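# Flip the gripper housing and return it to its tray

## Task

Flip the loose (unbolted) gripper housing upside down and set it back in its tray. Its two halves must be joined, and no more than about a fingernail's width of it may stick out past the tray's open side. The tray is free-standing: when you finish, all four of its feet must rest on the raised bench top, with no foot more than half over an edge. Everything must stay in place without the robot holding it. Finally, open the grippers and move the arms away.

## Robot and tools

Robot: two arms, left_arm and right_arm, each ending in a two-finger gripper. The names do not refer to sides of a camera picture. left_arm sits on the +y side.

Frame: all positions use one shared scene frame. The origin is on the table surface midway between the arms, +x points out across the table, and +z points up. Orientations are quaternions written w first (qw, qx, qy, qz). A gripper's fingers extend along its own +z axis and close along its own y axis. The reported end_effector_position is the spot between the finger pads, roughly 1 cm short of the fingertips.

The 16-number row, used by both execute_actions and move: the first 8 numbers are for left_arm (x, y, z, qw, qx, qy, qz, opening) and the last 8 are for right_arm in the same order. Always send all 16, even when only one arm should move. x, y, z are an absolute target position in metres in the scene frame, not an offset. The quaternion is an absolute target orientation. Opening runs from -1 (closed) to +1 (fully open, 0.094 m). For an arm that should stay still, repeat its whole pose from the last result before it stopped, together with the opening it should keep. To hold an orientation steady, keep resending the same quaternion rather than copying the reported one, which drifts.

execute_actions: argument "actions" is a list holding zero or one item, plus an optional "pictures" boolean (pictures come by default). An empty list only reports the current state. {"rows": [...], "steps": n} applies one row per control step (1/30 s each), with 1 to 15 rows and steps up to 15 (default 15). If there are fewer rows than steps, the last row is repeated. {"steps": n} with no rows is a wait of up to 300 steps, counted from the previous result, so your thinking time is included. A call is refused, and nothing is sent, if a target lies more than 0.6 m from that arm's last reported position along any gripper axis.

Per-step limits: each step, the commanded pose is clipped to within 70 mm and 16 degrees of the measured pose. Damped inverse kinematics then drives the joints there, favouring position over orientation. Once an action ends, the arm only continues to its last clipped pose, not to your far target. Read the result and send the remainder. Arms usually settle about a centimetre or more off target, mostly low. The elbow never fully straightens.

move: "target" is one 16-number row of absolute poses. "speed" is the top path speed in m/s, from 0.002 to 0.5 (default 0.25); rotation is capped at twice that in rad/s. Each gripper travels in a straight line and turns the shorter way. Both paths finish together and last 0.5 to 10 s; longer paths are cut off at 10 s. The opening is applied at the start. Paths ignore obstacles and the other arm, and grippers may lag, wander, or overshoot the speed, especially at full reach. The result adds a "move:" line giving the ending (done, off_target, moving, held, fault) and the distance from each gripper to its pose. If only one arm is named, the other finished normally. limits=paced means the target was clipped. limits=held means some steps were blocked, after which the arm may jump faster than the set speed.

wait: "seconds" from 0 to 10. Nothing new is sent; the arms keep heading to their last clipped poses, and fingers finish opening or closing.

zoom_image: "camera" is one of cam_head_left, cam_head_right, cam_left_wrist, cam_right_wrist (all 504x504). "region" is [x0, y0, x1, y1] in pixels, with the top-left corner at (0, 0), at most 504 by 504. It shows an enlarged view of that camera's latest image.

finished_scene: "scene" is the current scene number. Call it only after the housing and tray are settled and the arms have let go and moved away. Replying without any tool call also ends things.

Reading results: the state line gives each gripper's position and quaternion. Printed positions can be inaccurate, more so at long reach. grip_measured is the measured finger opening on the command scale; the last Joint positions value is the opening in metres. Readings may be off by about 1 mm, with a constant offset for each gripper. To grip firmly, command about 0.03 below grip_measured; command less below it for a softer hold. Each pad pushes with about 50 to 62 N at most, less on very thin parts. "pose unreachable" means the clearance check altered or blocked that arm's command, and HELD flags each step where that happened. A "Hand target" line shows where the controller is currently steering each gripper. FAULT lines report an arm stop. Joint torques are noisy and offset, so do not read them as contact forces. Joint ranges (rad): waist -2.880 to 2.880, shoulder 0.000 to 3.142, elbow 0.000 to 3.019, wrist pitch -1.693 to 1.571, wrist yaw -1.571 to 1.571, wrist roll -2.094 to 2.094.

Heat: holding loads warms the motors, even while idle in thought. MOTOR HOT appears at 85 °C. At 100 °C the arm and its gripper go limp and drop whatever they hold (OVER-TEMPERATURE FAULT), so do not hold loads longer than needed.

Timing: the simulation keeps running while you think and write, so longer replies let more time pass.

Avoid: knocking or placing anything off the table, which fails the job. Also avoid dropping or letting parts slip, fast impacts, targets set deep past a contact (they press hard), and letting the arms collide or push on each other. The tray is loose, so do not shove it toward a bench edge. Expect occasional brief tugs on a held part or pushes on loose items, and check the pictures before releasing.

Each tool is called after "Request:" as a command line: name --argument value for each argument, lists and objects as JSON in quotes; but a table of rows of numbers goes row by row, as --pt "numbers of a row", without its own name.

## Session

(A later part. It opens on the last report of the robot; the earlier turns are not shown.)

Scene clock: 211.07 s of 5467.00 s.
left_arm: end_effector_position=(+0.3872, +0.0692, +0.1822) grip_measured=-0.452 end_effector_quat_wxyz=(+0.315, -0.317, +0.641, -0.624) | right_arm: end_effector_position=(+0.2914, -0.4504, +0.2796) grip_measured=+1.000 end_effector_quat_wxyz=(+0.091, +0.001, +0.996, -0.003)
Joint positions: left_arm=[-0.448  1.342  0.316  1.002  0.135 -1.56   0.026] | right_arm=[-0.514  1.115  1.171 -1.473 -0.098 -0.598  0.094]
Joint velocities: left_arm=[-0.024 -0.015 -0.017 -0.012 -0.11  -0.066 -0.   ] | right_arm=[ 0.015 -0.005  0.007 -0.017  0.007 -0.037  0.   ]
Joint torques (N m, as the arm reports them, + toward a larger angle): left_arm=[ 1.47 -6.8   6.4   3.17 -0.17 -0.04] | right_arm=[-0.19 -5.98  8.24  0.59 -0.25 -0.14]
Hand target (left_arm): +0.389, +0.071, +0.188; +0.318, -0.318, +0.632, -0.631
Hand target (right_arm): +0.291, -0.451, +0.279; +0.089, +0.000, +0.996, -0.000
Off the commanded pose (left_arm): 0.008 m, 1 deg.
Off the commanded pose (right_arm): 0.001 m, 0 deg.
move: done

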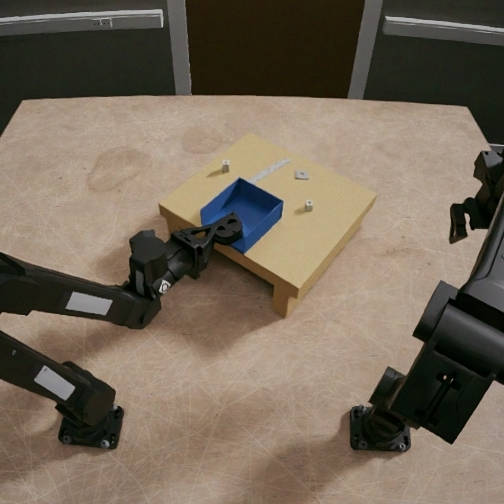

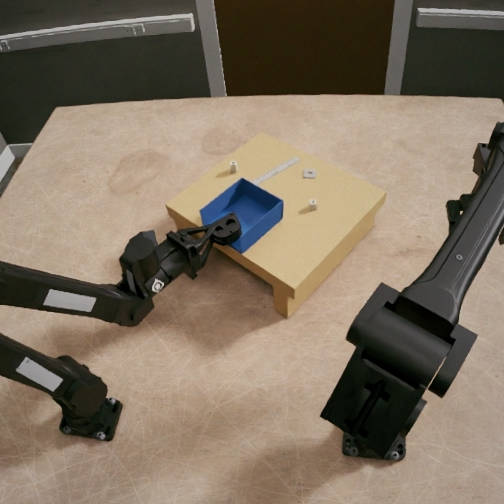

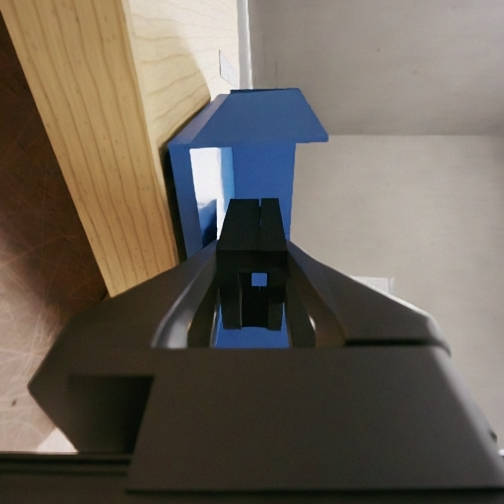

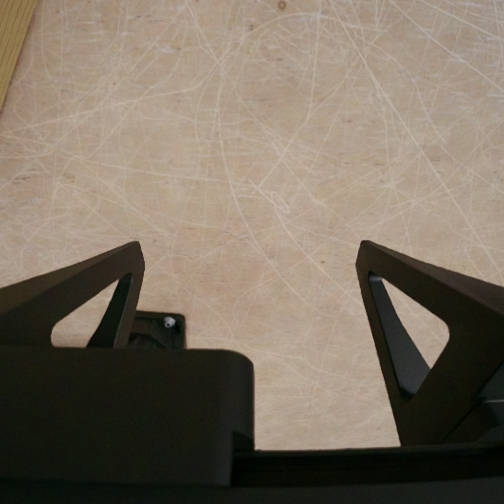

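Request:
move --target '[0.391,0.069,0.18,0.3182,-0.3182,0.6314,-0.6314,-0.485,0.2907,-0.4513,0.2795,0.089,0,0.996,0,1]' --speed 0.02

Request:
zoom_image --camera "cam_head_right" --region '[160,170,300,280]'

Scene clock: 215.20 s of 5467.00 s.
left_arm: end_effector_position=(+0.3892, +0.0685, +0.1772) grip_measured=-0.452 end_effector_quat_wxyz=(+0.317, -0.317, +0.639, -0.626) | right_arm: end_effector_position=(+0.2914, -0.4504, +0.2796) grip_measured=+1.000 end_effector_quat_wxyz=(+0.091, +0.001, +0.996, -0.003)
Joint positions: left_arm=[-0.448  1.379  0.316  1.047  0.133 -1.56   0.026] | right_arm=[-0.514  1.115  1.171 -1.473 -0.098 -0.598  0.094]
Joint velocities: left_arm=[-0.005 -0.005  0.002  0.007 -0.081 -0.081  0.001] | right_arm=[ 0.005 -0.005  0.002 -0.007 -0.007  0.007  0.   ]
Joint torques (N m, as the arm reports them, + toward a larger angle): left_arm=[ 1.29 -6.42  6.3   3.18 -0.16 -0.05] | right_arm=[-0.18 -5.83  8.23  0.59 -0.24 -0.14]
Hand target (left_arm): +0.391, +0.069, +0.180; +0.318, -0.318, +0.632, -0.631
Hand target (right_arm): +0.291, -0.451, +0.279; +0.089, +0.000, +0.996, -0.000
Off the commanded pose (left_arm): 0.003 m, 1 deg.
Off the commanded pose (right_arm): 0.001 m, 0 deg.
After step 90, 0.27 s passed at rest.
move: done

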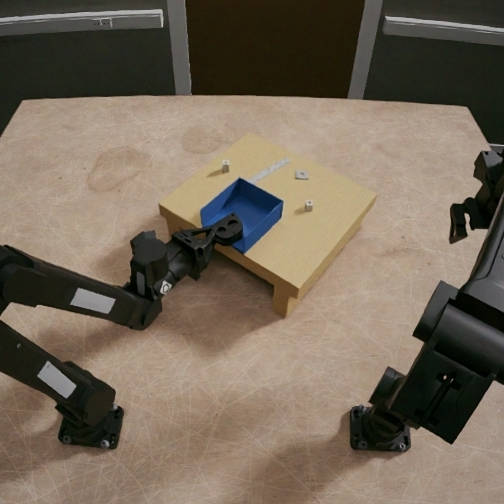

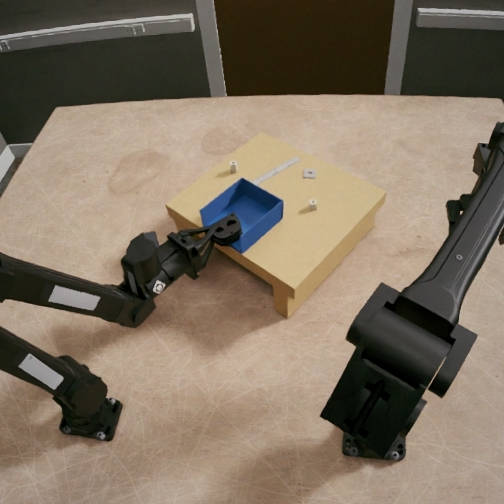

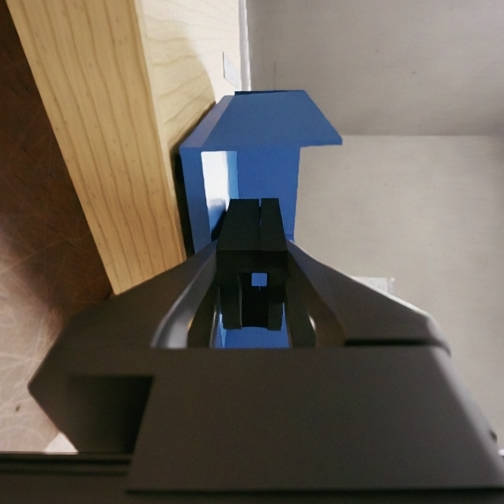

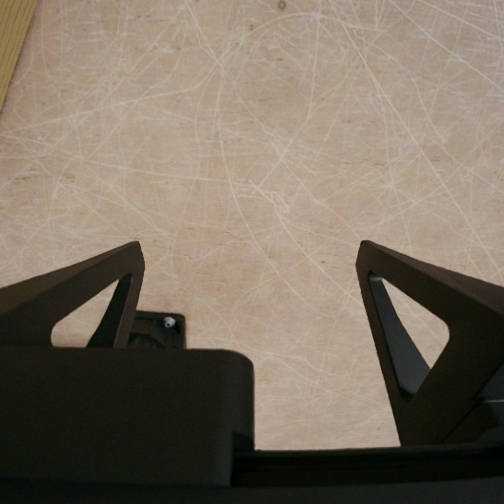

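Region (160, 170, 300, 280) of cam_head_right's 504x504 image, scaled by 3.600, with more detail than that image has; it fills the top 396 rows of this view, and the rest is white.

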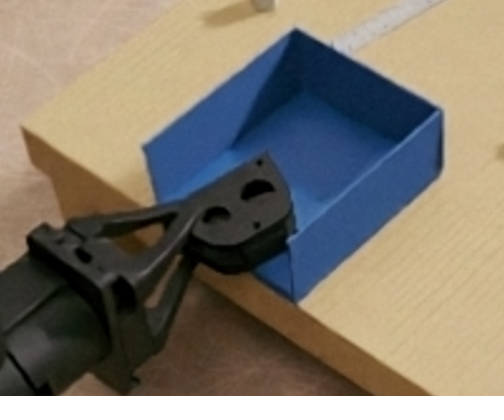

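Request:
move --target '[0.395,0.066,0.176,0.3182,-0.3182,0.6314,-0.6314,-0.485,0.2907,-0.4513,0.2795,0.089,0,0.996,0,1]' --speed 0.02

Scene clock: 217.73 s of 5467.00 s.
left_arm: end_effector_position=(+0.3905, +0.0681, +0.1738) grip_measured=-0.452 end_effector_quat_wxyz=(+0.318, -0.316, +0.637, -0.627) | right_arm: end_effector_position=(+0.2914, -0.4504, +0.2796) grip_measured=+1.000 end_effector_quat_wxyz=(+0.091, +0.001, +0.996, -0.003)
Joint positions: left_arm=[-0.448  1.405  0.316  1.078  0.132 -1.561  0.026] | right_arm=[-0.514  1.115  1.171 -1.473 -0.098 -0.598  0.094]
Joint velocities: left_arm=[-0.015  0.005 -0.017  0.002  0.022  0.037  0.001] | right_arm=[-0.024 -0.015  0.007 -0.002 -0.022 -0.022  0.   ]
Joint torques (N m, as the arm reports them, + toward a larger angle): left_arm=[ 1.18 -6.04  7.02  2.85 -0.19 -0.05] | right_arm=[-0.32 -5.9   8.23  0.57 -0.25 -0.13]
Hand target (left_arm): +0.395, +0.066, +0.176; +0.318, -0.318, +0.632, -0.631
Hand target (right_arm): +0.291, -0.451, +0.279; +0.089, +0.000, +0.996, -0.000
Off the commanded pose (left_arm): 0.005 m, 1 deg.
Off the commanded pose (right_arm): 0.001 m, 0 deg.
move: done

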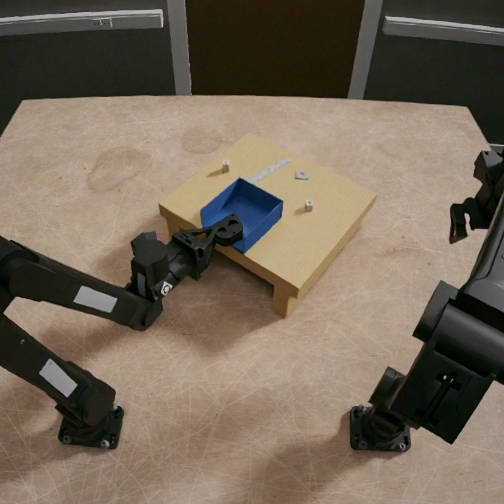

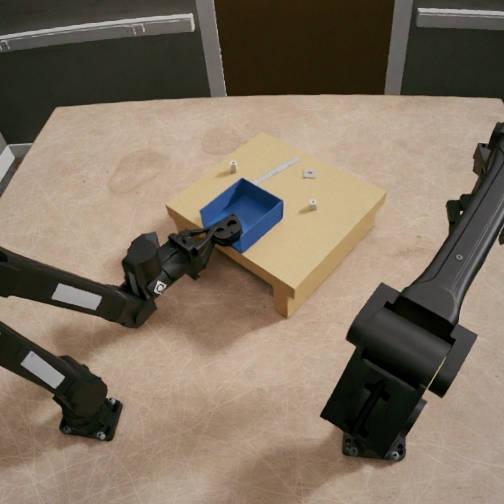

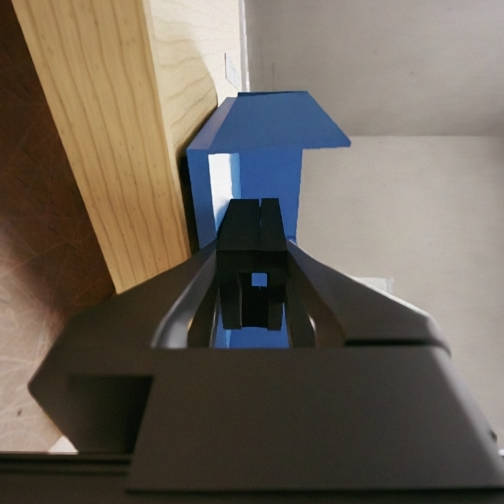

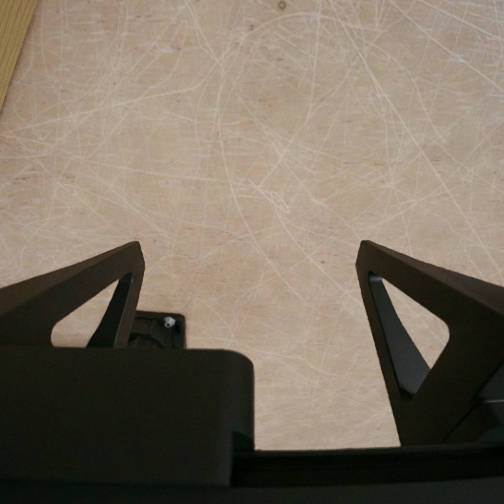

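Touching. Open slightly.

Request:
move --target '[0.3905,0.0681,0.1738,0.318,-0.316,0.637,-0.627,-0.3,0.2907,-0.4513,0.2795,0.089,0,0.996,0,1]' --speed 0.02

Scene clock: 220.03 s of 5467.00 s.
left_arm: end_effector_position=(+0.3905, +0.0681, +0.1738) grip_measured=-0.302 end_effector_quat_wxyz=(+0.318, -0.316, +0.637, -0.627) | right_arm: end_effector_position=(+0.2914, -0.4504, +0.2796) grip_measured=+1.000 end_effector_quat_wxyz=(+0.091, +0.001, +0.996, -0.003)
Joint positions: left_arm=[-0.448  1.405  0.316  1.078  0.132 -1.561  0.033] | right_arm=[-0.514  1.115  1.171 -1.473 -0.098 -0.598  0.094]
Joint velocities: left_arm=[ 0.005 -0.005  0.017  0.007 -0.022 -0.037 -0.001] | right_arm=[-0.015 -0.015  0.012  0.002 -0.037 -0.007  0.   ]
Joint torques (N m, as the arm reports them, + toward a larger angle): left_arm=[ 1.25 -7.36  5.98  2.26 -0.02  0.07] | right_arm=[-0.21 -5.84  8.25  0.57 -0.25 -0.14]
Hand target (left_arm): +0.390, +0.068, +0.174; +0.318, -0.316, +0.637, -0.627
Hand target (right_arm): +0.291, -0.451, +0.279; +0.089, +0.000, +0.996, -0.000
Off the commanded pose (left_arm): 0.000 m, 0 deg.
Off the commanded pose (right_arm): 0.001 m, 0 deg.
move: done

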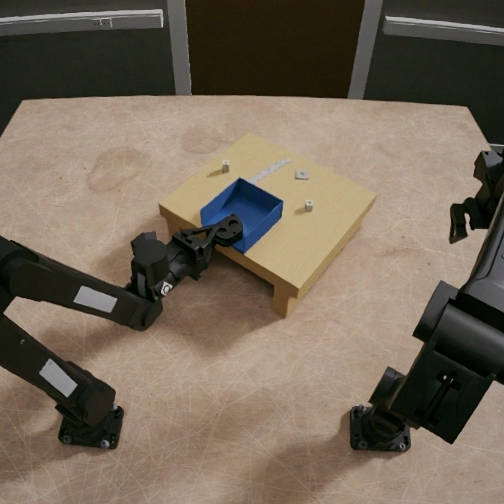

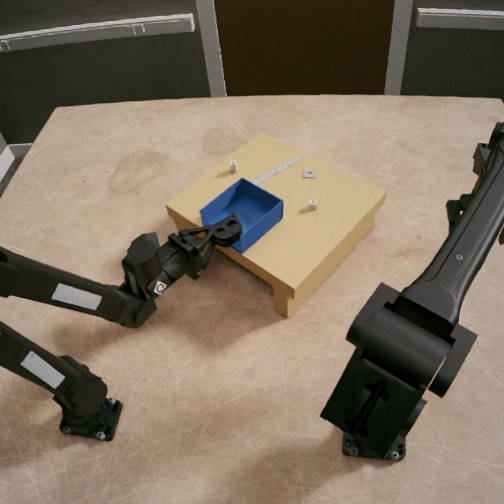

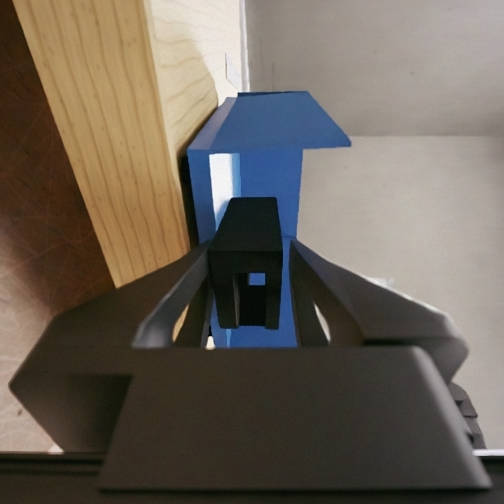

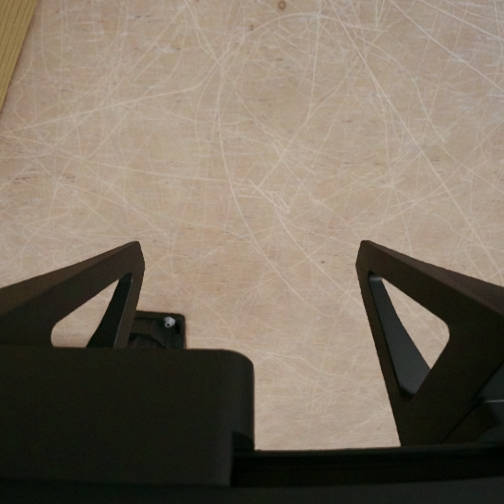

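Request:
move --target '[0.3905,0.0681,0.1738,0.318,-0.316,0.637,-0.627,-0.17,0.2907,-0.4513,0.2795,0.089,0,0.996,0,1]' --speed 0.02

Scene clock: 222.03 s of 5467.00 s.
left_arm: end_effector_position=(+0.3905, +0.0681, +0.1738) grip_measured=-0.172 end_effector_quat_wxyz=(+0.318, -0.316, +0.637, -0.627) | right_arm: end_effector_position=(+0.2914, -0.4504, +0.2796) grip_measured=+1.000 end_effector_quat_wxyz=(+0.091, +0.001, +0.996, -0.003)
Joint positions: left_arm=[-0.448  1.405  0.316  1.078  0.132 -1.561  0.039] | right_arm=[-0.514  1.115  1.171 -1.473 -0.098 -0.598  0.094]
Joint velocities: left_arm=[ 0.005  0.005 -0.017 -0.007 -0.037 -0.007 -0.001] | right_arm=[-0.015 -0.005  0.007 -0.017 -0.037 -0.007  0.   ]
Joint torques (N m, as the arm reports them, + toward a larger angle): left_arm=[ 1.31 -7.23  6.01  2.26 -0.03  0.06] | right_arm=[-0.14 -5.95  8.24  0.58 -0.25 -0.14]
Hand target (left_arm): +0.391, +0.068, +0.174; +0.318, -0.316, +0.637, -0.627
Hand target (right_arm): +0.291, -0.451, +0.279; +0.089, +0.000, +0.996, -0.000
Off the commanded pose (left_arm): 0.000 m, 0 deg.
Off the commanded pose (right_arm): 0.001 m, 0 deg.
move: done

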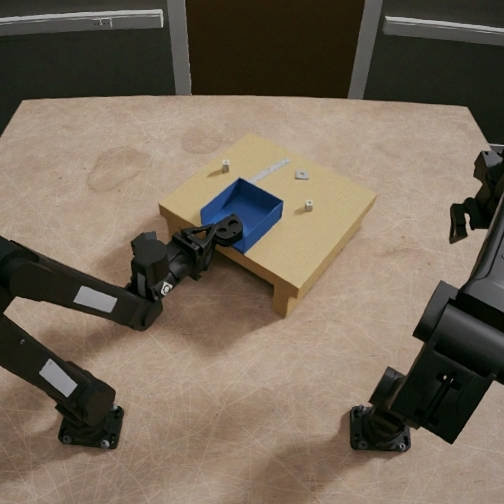

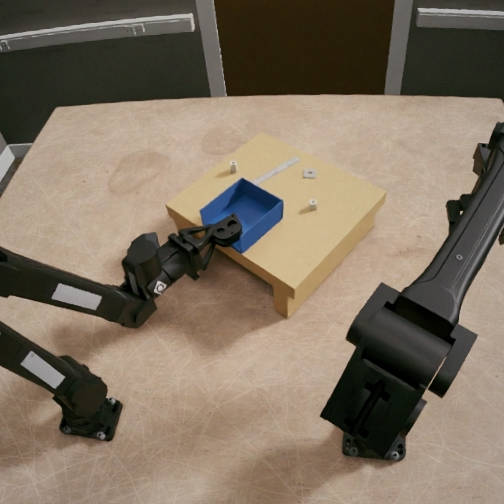

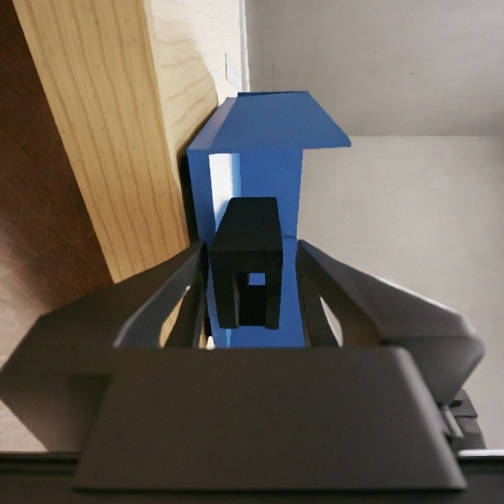

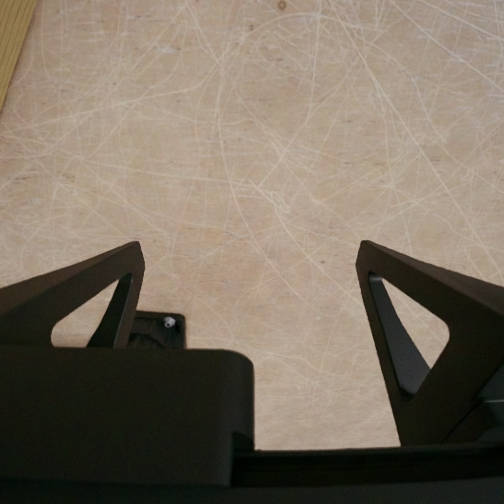

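Request:
move --target '[0.358,0.092,0.172,0.318,-0.316,0.637,-0.627,0.0,0.2907,-0.4513,0.2795,0.089,0,0.996,0,1]' --speed 0.06

Request:
move --target '[0.352,0.084,0.172,0.6715,0.2215,0.6715,-0.2215,-0.6,0.2907,-0.4513,0.2795,0.089,0,0.996,0,1]' --speed 0.5

Scene clock: 227.27 s of 5467.00 s.
left_arm: end_effector_position=(+0.3564, +0.0891, +0.1691) grip_measured=-0.002 end_effector_quat_wxyz=(+0.314, -0.316, +0.640, -0.626) | right_arm: end_effector_position=(+0.2914, -0.4504, +0.2796) grip_measured=+1.000 end_effector_quat_wxyz=(+0.091, +0.001, +0.996, -0.003)
Joint positions: left_arm=[-0.435  1.308  0.211  1.078  0.15  -1.561  0.047] | right_arm=[-0.514  1.115  1.171 -1.473 -0.098 -0.598  0.094]
Joint velocities: left_arm=[-0.015  0.005  0.002 -0.007  0.007  0.007 -0.001] | right_arm=[-0.005 -0.005 -0.002  0.007  0.037  0.081  0.   ]
Joint torques (N m, as the arm reports them, + toward a larger angle): left_arm=[ 2.02 -5.94  5.79  2.36  0.05  0.08] | right_arm=[-0.15 -5.82  8.23  0.58 -0.25 -0.14]
Hand target (left_arm): +0.358, +0.092, +0.172; +0.318, -0.316, +0.637, -0.627
Hand target (right_arm): +0.291, -0.451, +0.279; +0.089, +0.000, +0.996, -0.000
Off the commanded pose (left_arm): 0.004 m, 1 deg.
Off the commanded pose (right_arm): 0.001 m, 0 deg.
After step 90, 1.27 s passed at rest.
move: done

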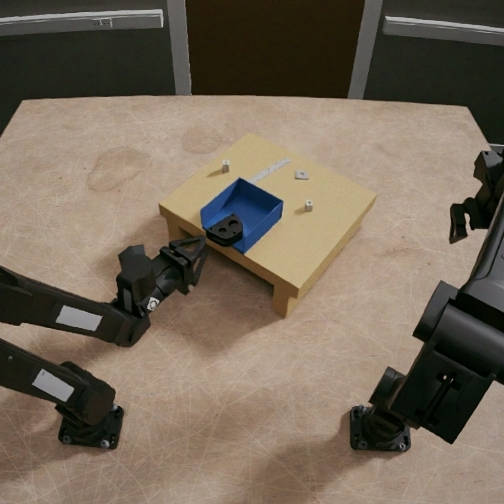

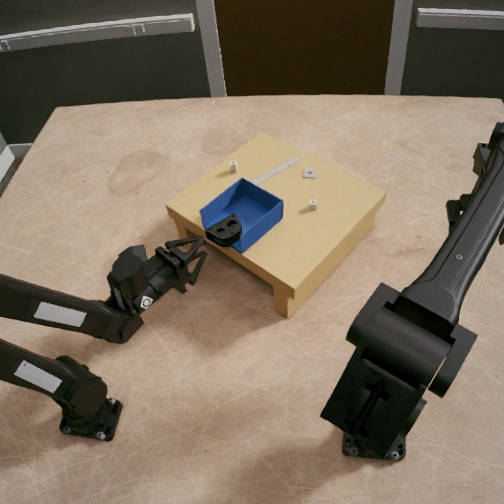

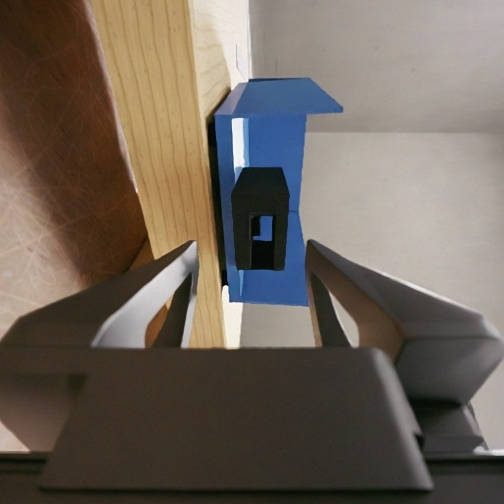

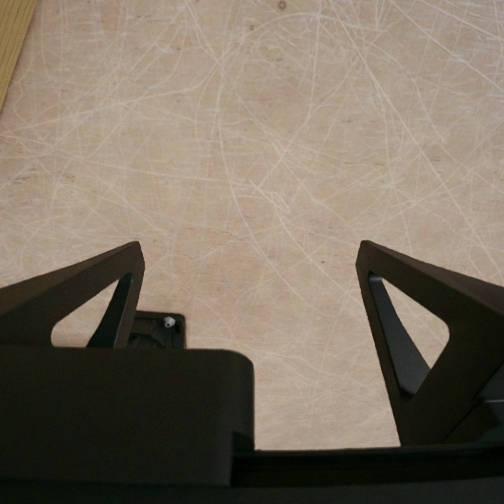

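Scene clock: 229.57 s of 5467.00 s.
left_arm: end_effector_position=(+0.3539, +0.0863, +0.1700) grip_measured=-0.598 end_effector_quat_wxyz=(+0.666, +0.216, +0.678, -0.223) | right_arm: end_effector_position=(+0.2914, -0.4504, +0.2796) grip_measured=+1.000 end_effector_quat_wxyz=(+0.091, +0.001, +0.996, -0.003)
Joint positions: left_arm=[-0.463  1.308  0.208  1.087  0.107 -0.013  0.019] | right_arm=[-0.514  1.115  1.171 -1.473 -0.098 -0.598  0.094]
Joint velocities: left_arm=[-0.015  0.005 -0.012 -0.002  0.037 -0.022 -0.   ] | right_arm=[ 0.005  0.005  0.012 -0.012  0.037 -0.022  0.   ]
Joint torques (N m, as the arm reports them, + toward a larger angle): left_arm=[ 0.56 -4.93  5.75  3.12 -0.11  0.04] | right_arm=[-0.24 -5.9   8.26  0.59 -0.25 -0.14]
Hand target (left_arm): +0.352, +0.084, +0.172; +0.671, +0.221, +0.672, -0.222
Hand target (right_arm): +0.291, -0.451, +0.279; +0.089, +0.000, +0.996, -0.000
Off the commanded pose (left_arm): 0.004 m, 1 deg.
Off the commanded pose (right_arm): 0.001 m, 0 deg.
move: done

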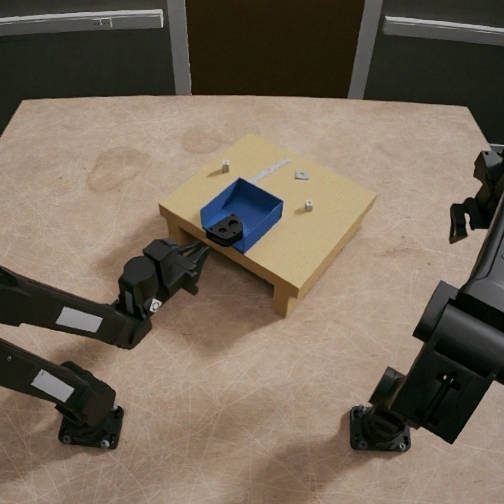

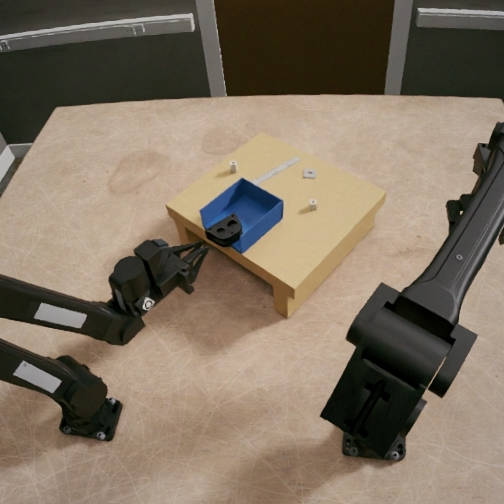

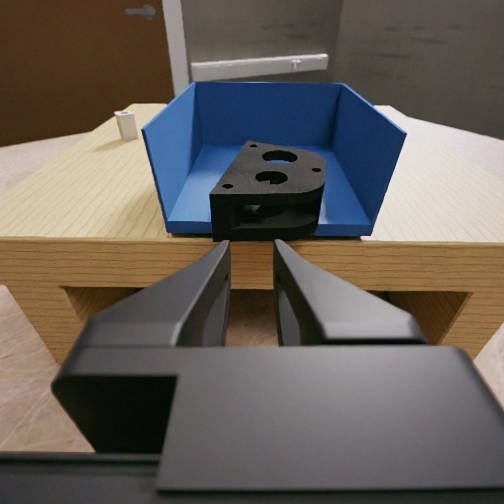

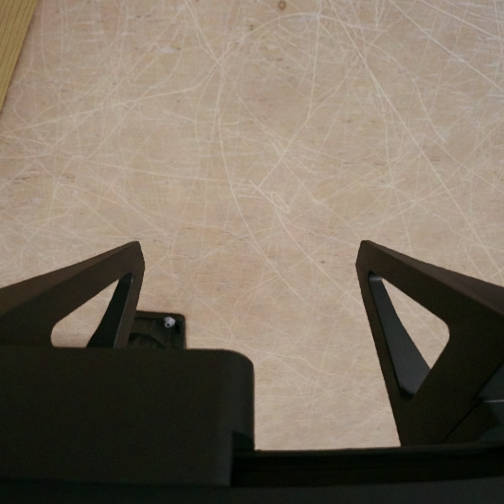

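Request:
move --target '[0.355,0.077,0.195,0.1649,0.3084,0.9353,-0.0544,-0.5,0.2907,-0.4513,0.2795,0.089,0,0.996,0,1]' --speed 0.4

Scene clock: 238.73 s of 5467.00 s.
left_arm: end_effector_position=(+0.3473, +0.0852, +0.1777) grip_measured=-0.502 end_effector_quat_wxyz=(+0.153, +0.298, +0.941, -0.050) | right_arm: end_effector_position=(+0.2914, -0.4504, +0.2796) grip_measured=+1.000 end_effector_quat_wxyz=(+0.091, +0.001, +0.996, -0.003)
Joint positions: left_arm=[-0.512  1.221  0.96  -0.987  0.016  0.039  0.023] | right_arm=[-0.514  1.115  1.171 -1.473 -0.098 -0.598  0.094]
Joint velocities: left_arm=[-0.005 -0.005  0.002  0.002 -0.037 -0.007 -0.   ] | right_arm=[-0.015 -0.005 -0.007 -0.012 -0.022 -0.022  0.   ]
Joint torques (N m, as the arm reports them, + toward a larger angle): left_arm=[ 0.66 -8.33 13.18  0.66 -0.14  0.06] | right_arm=[-0.25 -5.91  8.24  0.56 -0.25 -0.13]
Hand target (left_arm): +0.356, +0.076, +0.194; +0.166, +0.306, +0.936, -0.052
Hand target (right_arm): +0.291, -0.451, +0.279; +0.089, +0.000, +0.996, -0.000
Off the commanded pose (left_arm): 0.021 m, 2 deg.
Off the commanded pose (right_arm): 0.001 m, 0 deg.
After step 90, 4.13 s passed at rest.
move: off_target (left_arm)

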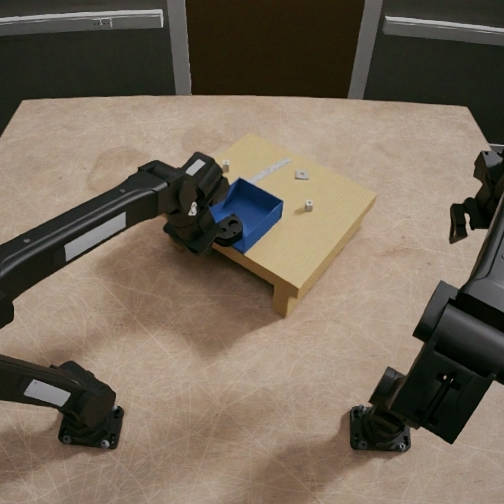

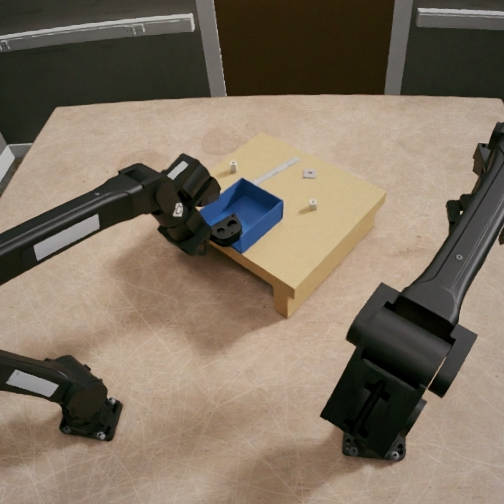

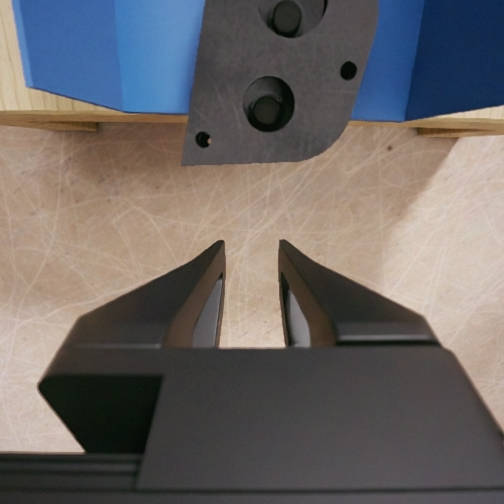

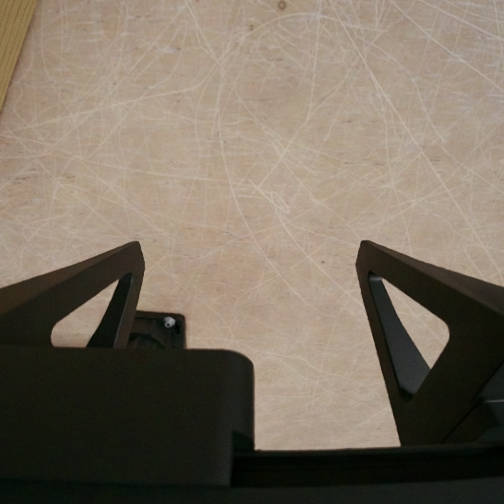

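Request:
move --target '[0.375,0.062,0.195,0.1649,0.3084,0.9353,-0.0544,-0.4,0.2907,-0.4513,0.2795,0.089,0,0.996,0,1]' --speed 0.08

Request:
execute_actions --actions '[{"rows":[[0.3766,0.0608,0.195,0.1649,0.3084,0.9353,-0.0544,-0.4,0.2907,-0.4513,0.2795,0.089,0,0.996,0,1],[0.3782,0.0596,0.195,0.1649,0.3084,0.9353,-0.0544,-0.4,0.2907,-0.4513,0.2795,0.089,0,0.996,0,1],[0.3798,0.0584,0.195,0.1649,0.3084,0.9353,-0.0544,-0.4,0.2907,-0.4513,0.2795,0.089,0,0.996,0,1],[0.3814,0.0572,0.195,0.1649,0.3084,0.9353,-0.0544,-0.4,0.2907,-0.4513,0.2795,0.089,0,0.996,0,1],[0.383,0.056,0.195,0.1649,0.3084,0.9353,-0.0544,-0.4,0.2907,-0.4513,0.2795,0.089,0,0.996,0,1],[0.3846,0.0548,0.195,0.1649,0.3084,0.9353,-0.0544,-0.4,0.2907,-0.4513,0.2795,0.089,0,0.996,0,1],[0.3862,0.0536,0.195,0.1649,0.3084,0.9353,-0.0544,-0.4,0.2907,-0.4513,0.2795,0.089,0,0.996,0,1],[0.3878,0.0524,0.195,0.1649,0.3084,0.9353,-0.0544,-0.4,0.2907,-0.4513,0.2795,0.089,0,0.996,0,1],[0.3894,0.0512,0.195,0.1649,0.3084,0.9353,-0.0544,-0.4,0.2907,-0.4513,0.2795,0.089,0,0.996,0,1],[0.391,0.05,0.195,0.1649,0.3084,0.9353,-0.0544,-0.4,0.2907,-0.4513,0.2795,0.089,0,0.996,0,1]],"steps":15}]'

Scene clock: 244.83 s of 5467.00 s.
left_arm: end_effector_position=(+0.3653, +0.0736, +0.1802) grip_measured=-0.402 end_effector_quat_wxyz=(+0.152, +0.300, +0.940, -0.050) | right_arm: end_effector_position=(+0.2914, -0.4504, +0.2796) grip_measured=+1.000 end_effector_quat_wxyz=(+0.091, +0.001, +0.996, -0.003)
Joint positions: left_arm=[-0.512  1.279  1.016 -0.987  0.016  0.042  0.028] | right_arm=[-0.514  1.115  1.171 -1.473 -0.098 -0.598  0.094]
Joint velocities: left_arm=[-0.005 -0.005 -0.022  0.007  0.051  0.037 -0.001] | right_arm=[-0.005 -0.015 -0.002 -0.012  0.022 -0.022  0.   ]
Joint torques (N m, as the arm reports them, + toward a larger angle): left_arm=[ 0.4  -8.56 12.95  0.99  0.07  0.09] | right_arm=[-0.23 -5.79  8.25  0.58 -0.25 -0.14]
Hand target (left_arm): +0.374, +0.063, +0.195; +0.165, +0.308, +0.935, -0.054
Hand target (right_arm): +0.291, -0.451, +0.279; +0.089, +0.000, +0.996, -0.000
Off the commanded pose (left_arm): 0.021 m, 2 deg.
Off the commanded pose (right_arm): 0.001 m, 0 deg.
After step 90, 2.23 s passed at rest.
move: off_target (left_arm)

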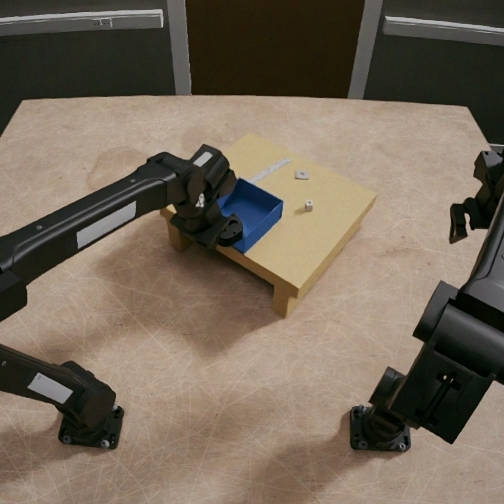

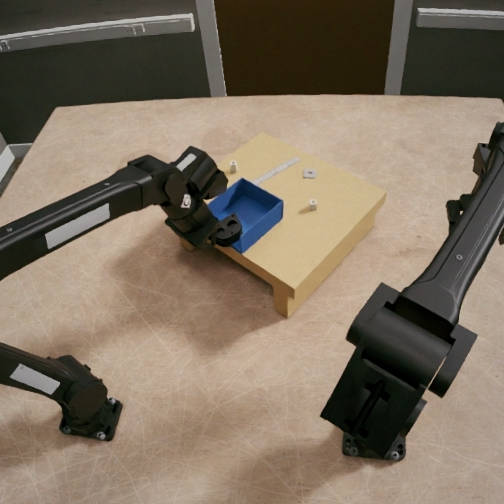

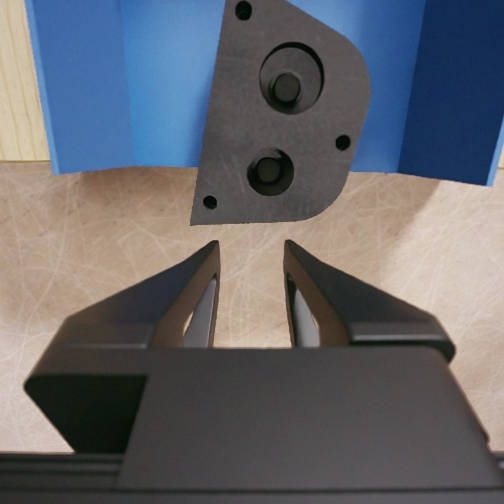

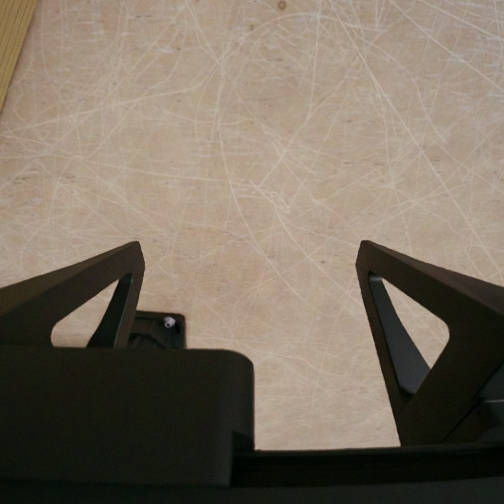

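Scene clock: 245.33 s of 5467.00 s.
left_arm: end_effector_position=(+0.3797, +0.0626, +0.1785) grip_measured=-0.402 end_effector_quat_wxyz=(+0.148, +0.302, +0.941, -0.049) | right_arm: end_effector_position=(+0.2914, -0.4504, +0.2796) grip_measured=+1.000 end_effector_quat_wxyz=(+0.091, +0.001, +0.996, -0.003)
Joint positions: left_arm=[-0.515  1.333  1.062 -0.987  0.016  0.042  0.028] | right_arm=[-0.514  1.115  1.171 -1.473 -0.098 -0.598  0.094]
Joint velocities: left_arm=[-0.005 -0.015 -0.017  0.007 -0.007 -0.037 -0.   ] | right_arm=[-0.005 -0.005  0.007  0.022 -0.051 -0.007  0.   ]
Joint torques (N m, as the arm reports them, + toward a larger angle): left_arm=[ 0.47 -9.26 13.26  1.17  0.03  0.02] | right_arm=[-0.27 -5.84  8.25  0.58 -0.24 -0.14]
Hand target (left_arm): +0.390, +0.051, +0.195; +0.165, +0.308, +0.935, -0.055
Hand target (right_arm): +0.291, -0.451, +0.279; +0.089, +0.000, +0.996, -0.000
Off the commanded pose (left_arm): 0.024 m, 2 deg.
Off the commanded pose (right_arm): 0.001 m, 0 deg.
Steps of this call (steps 1 to 15: all 15 steps of this action). Readings (end_effector_position):
1: left_arm (+0.3653, +0.0736, +0.1802) | right_arm (+0.2914, -0.4504, +0.2796)
2: left_arm (+0.3654, +0.0734, +0.1799) | right_arm (+0.2914, -0.4504, +0.2796)
4: left_arm (+0.3669, +0.0722, +0.1801) | right_arm (+0.2914, -0.4504, +0.2796)
8: left_arm (+0.3730, +0.0675, +0.1803) | right_arm (+0.2914, -0.4504, +0.2796)
15: the state above

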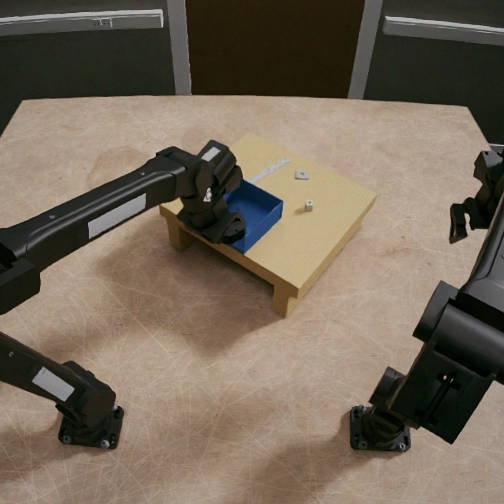

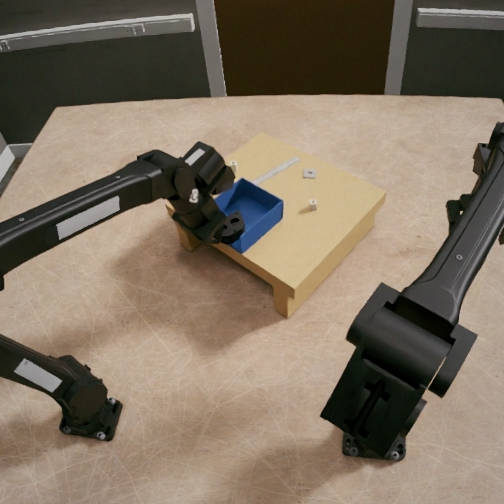

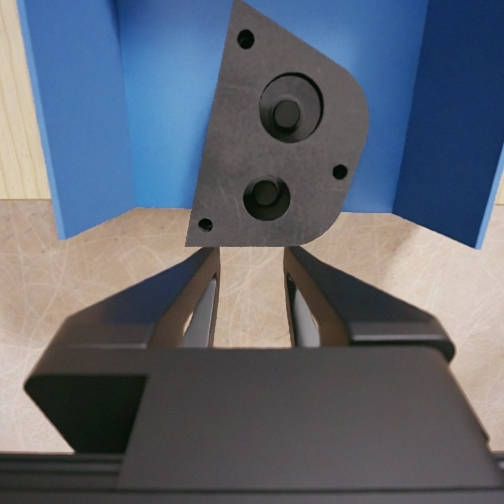

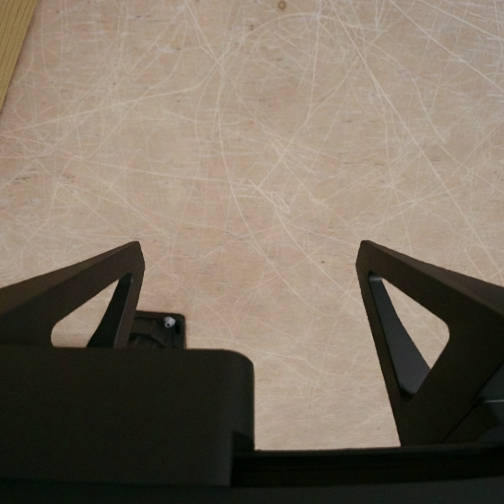

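Request:
execute_actions --actions '[{"rows":[[0.393,0.0485,0.196,0.1649,0.3084,0.9353,-0.0544,-0.4,0.2907,-0.4513,0.2795,0.089,0,0.996,0,1],[0.395,0.047,0.196,0.1649,0.3084,0.9353,-0.0544,-0.4,0.2907,-0.4513,0.2795,0.089,0,0.996,0,1],[0.397,0.0455,0.196,0.1649,0.3084,0.9353,-0.0544,-0.4,0.2907,-0.4513,0.2795,0.089,0,0.996,0,1],[0.399,0.044,0.196,0.1649,0.3084,0.9353,-0.0544,-0.4,0.2907,-0.4513,0.2795,0.089,0,0.996,0,1],[0.401,0.0425,0.196,0.1649,0.3084,0.9353,-0.0544,-0.4,0.2907,-0.4513,0.2795,0.089,0,0.996,0,1],[0.403,0.041,0.196,0.1649,0.3084,0.9353,-0.0544,-0.4,0.2907,-0.4513,0.2795,0.089,0,0.996,0,1],[0.405,0.0395,0.196,0.1649,0.3084,0.9353,-0.0544,-0.4,0.2907,-0.4513,0.2795,0.089,0,0.996,0,1],[0.407,0.038,0.196,0.1649,0.3084,0.9353,-0.0544,-0.4,0.2907,-0.4513,0.2795,0.089,0,0.996,0,1],[0.409,0.0365,0.196,0.1649,0.3084,0.9353,-0.0544,-0.4,0.2907,-0.4513,0.2795,0.089,0,0.996,0,1],[0.411,0.035,0.196,0.1649,0.3084,0.9353,-0.0544,-0.4,0.2907,-0.4513,0.2795,0.089,0,0.996,0,1],[0.413,0.0335,0.196,0.1649,0.3084,0.9353,-0.0544,-0.4,0.2907,-0.4513,0.2795,0.089,0,0.996,0,1],[0.415,0.032,0.196,0.1649,0.3084,0.9353,-0.0544,-0.4,0.2907,-0.4513,0.2795,0.089,0,0.996,0,1]],"steps":15}]'

Request:
move --target '[0.372,0.058,0.177,0.1649,0.3084,0.9353,-0.0544,-0.2,0.2907,-0.4513,0.2795,0.089,0,0.996,0,1]' --speed 0.08

Scene clock: 254.00 s of 5467.00 s.
left_arm: end_effector_position=(+0.4038, +0.0447, +0.1803) grip_measured=-0.402 end_effector_quat_wxyz=(+0.149, +0.304, +0.940, -0.050) | right_arm: end_effector_position=(+0.2914, -0.4504, +0.2796) grip_measured=+1.000 end_effector_quat_wxyz=(+0.091, +0.001, +0.996, -0.003)
Joint positions: left_arm=[-0.519  1.408  1.14  -0.987  0.016  0.042  0.028] | right_arm=[-0.514  1.115  1.171 -1.473 -0.098 -0.598  0.094]
Joint velocities: left_arm=[-0.005  0.083  0.032 -0.007  0.066  0.022  0.   ] | right_arm=[-0.015  0.005 -0.002 -0.012 -0.037 -0.022  0.   ]
Joint torques (N m, as the arm reports them, + toward a larger angle): left_arm=[  0.32 -11.34  12.98   1.1   -0.02  -0.02] | right_arm=[-0.2  -5.99  8.22  0.58 -0.25 -0.14]
Hand target (left_arm): +0.414, +0.033, +0.196; +0.165, +0.308, +0.935, -0.055
Hand target (right_arm): +0.291, -0.451, +0.279; +0.089, +0.000, +0.996, -0.000
Off the commanded pose (left_arm): 0.023 m, 2 deg.
Off the commanded pose (right_arm): 0.001 m, 0 deg.
Steps of this call (steps 1 to 90: nothing new was sent; then 5.17 s passed at rest; steps 91 to 105: all 15 steps of this action). Readings (end_effector_position):
91: left_arm (+0.3798, +0.0625, +0.1785) | right_arm (+0.2914, -0.4504, +0.2796)
92: left_arm (+0.3803, +0.0622, +0.1788) | right_arm (+0.2914, -0.4504, +0.2796)
94: left_arm (+0.3829, +0.0603, +0.1805) | right_arm (+0.2914, -0.4504, +0.2796)
98: left_arm (+0.3917, +0.0539, +0.1829) | right_arm (+0.2914, -0.4504, +0.2796)
105: the state above

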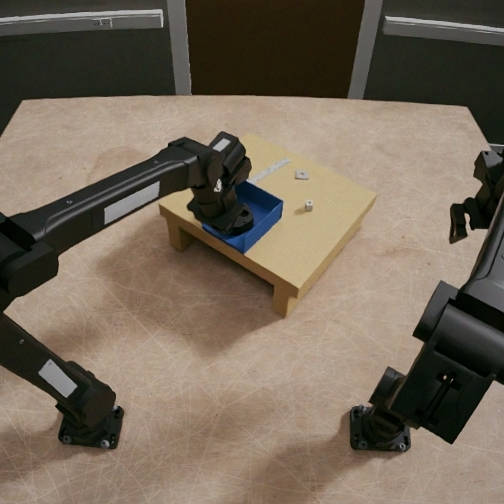

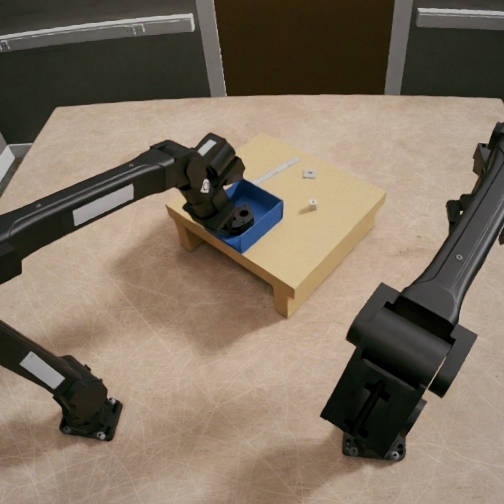

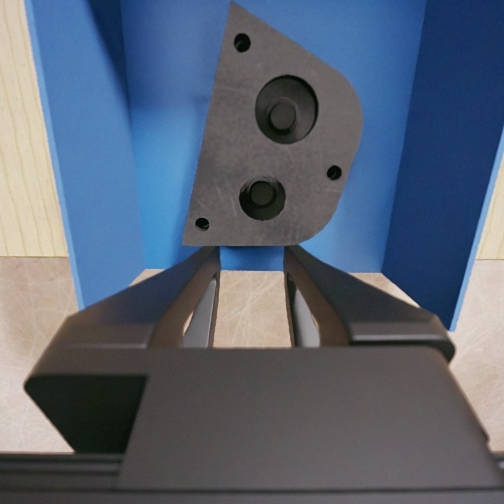

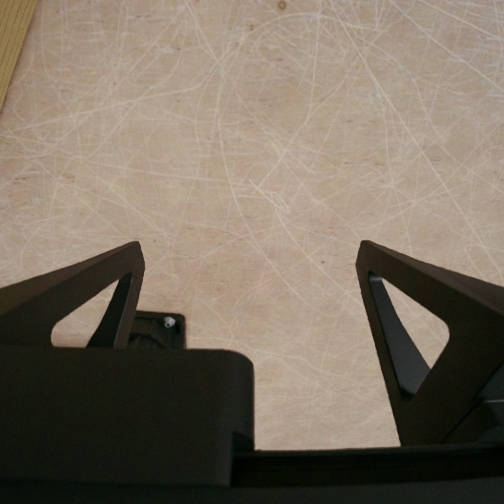

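Scene clock: 255.03 s of 5467.00 s.
left_arm: end_effector_position=(+0.3706, +0.0623, +0.1744) grip_measured=-0.202 end_effector_quat_wxyz=(+0.156, +0.307, +0.937, -0.052) | right_arm: end_effector_position=(+0.2914, -0.4504, +0.2796) grip_measured=+1.000 end_effector_quat_wxyz=(+0.091, +0.001, +0.996, -0.003)
Joint positions: left_arm=[-0.527  1.307  1.024 -0.958  0.016  0.042  0.037] | right_arm=[-0.514  1.115  1.171 -1.473 -0.098 -0.598  0.094]
Joint velocities: left_arm=[-0.005 -0.005 -0.027  0.002 -0.037  0.022  0.001] | right_arm=[ 0.005 -0.005 -0.012  0.002  0.007 -0.066  0.   ]
Joint torques (N m, as the arm reports them, + toward a larger angle): left_arm=[  0.55 -10.43   9.49   1.82  -0.11  -0.09] | right_arm=[-0.21 -5.87  8.26  0.58 -0.25 -0.14]
Hand target (left_arm): +0.372, +0.058, +0.178; +0.165, +0.308, +0.935, -0.055
Hand target (right_arm): +0.291, -0.451, +0.279; +0.089, +0.000, +0.996, -0.000
Off the commanded pose (left_arm): 0.005 m, 1 deg.
Off the commanded pose (right_arm): 0.001 m, 0 deg.
move: done

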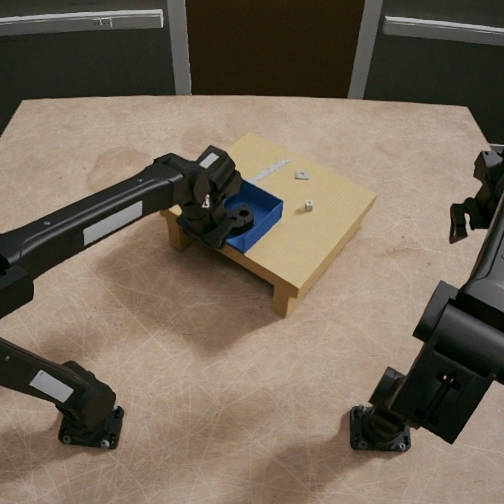

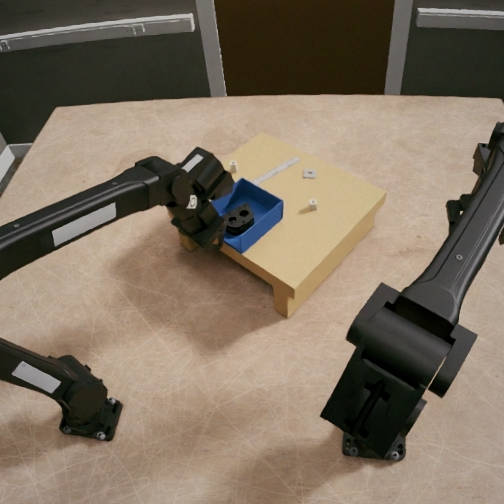

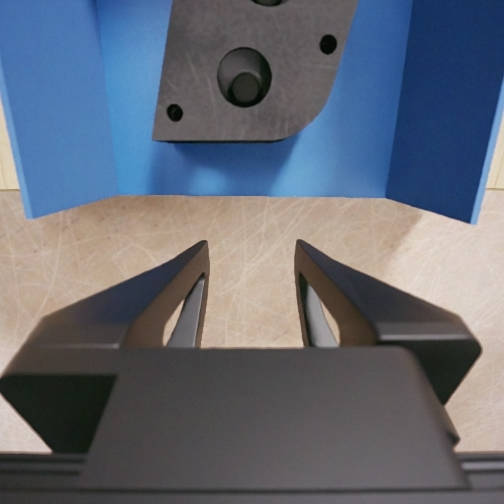

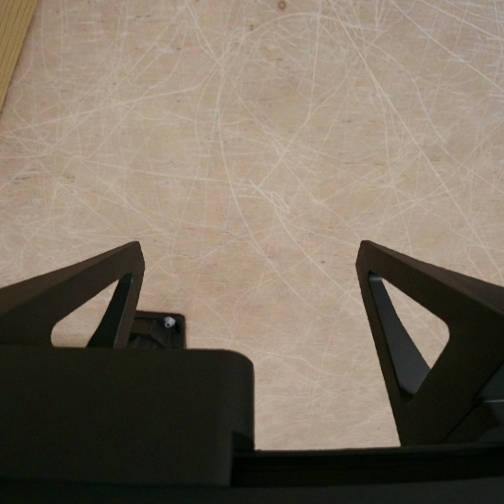

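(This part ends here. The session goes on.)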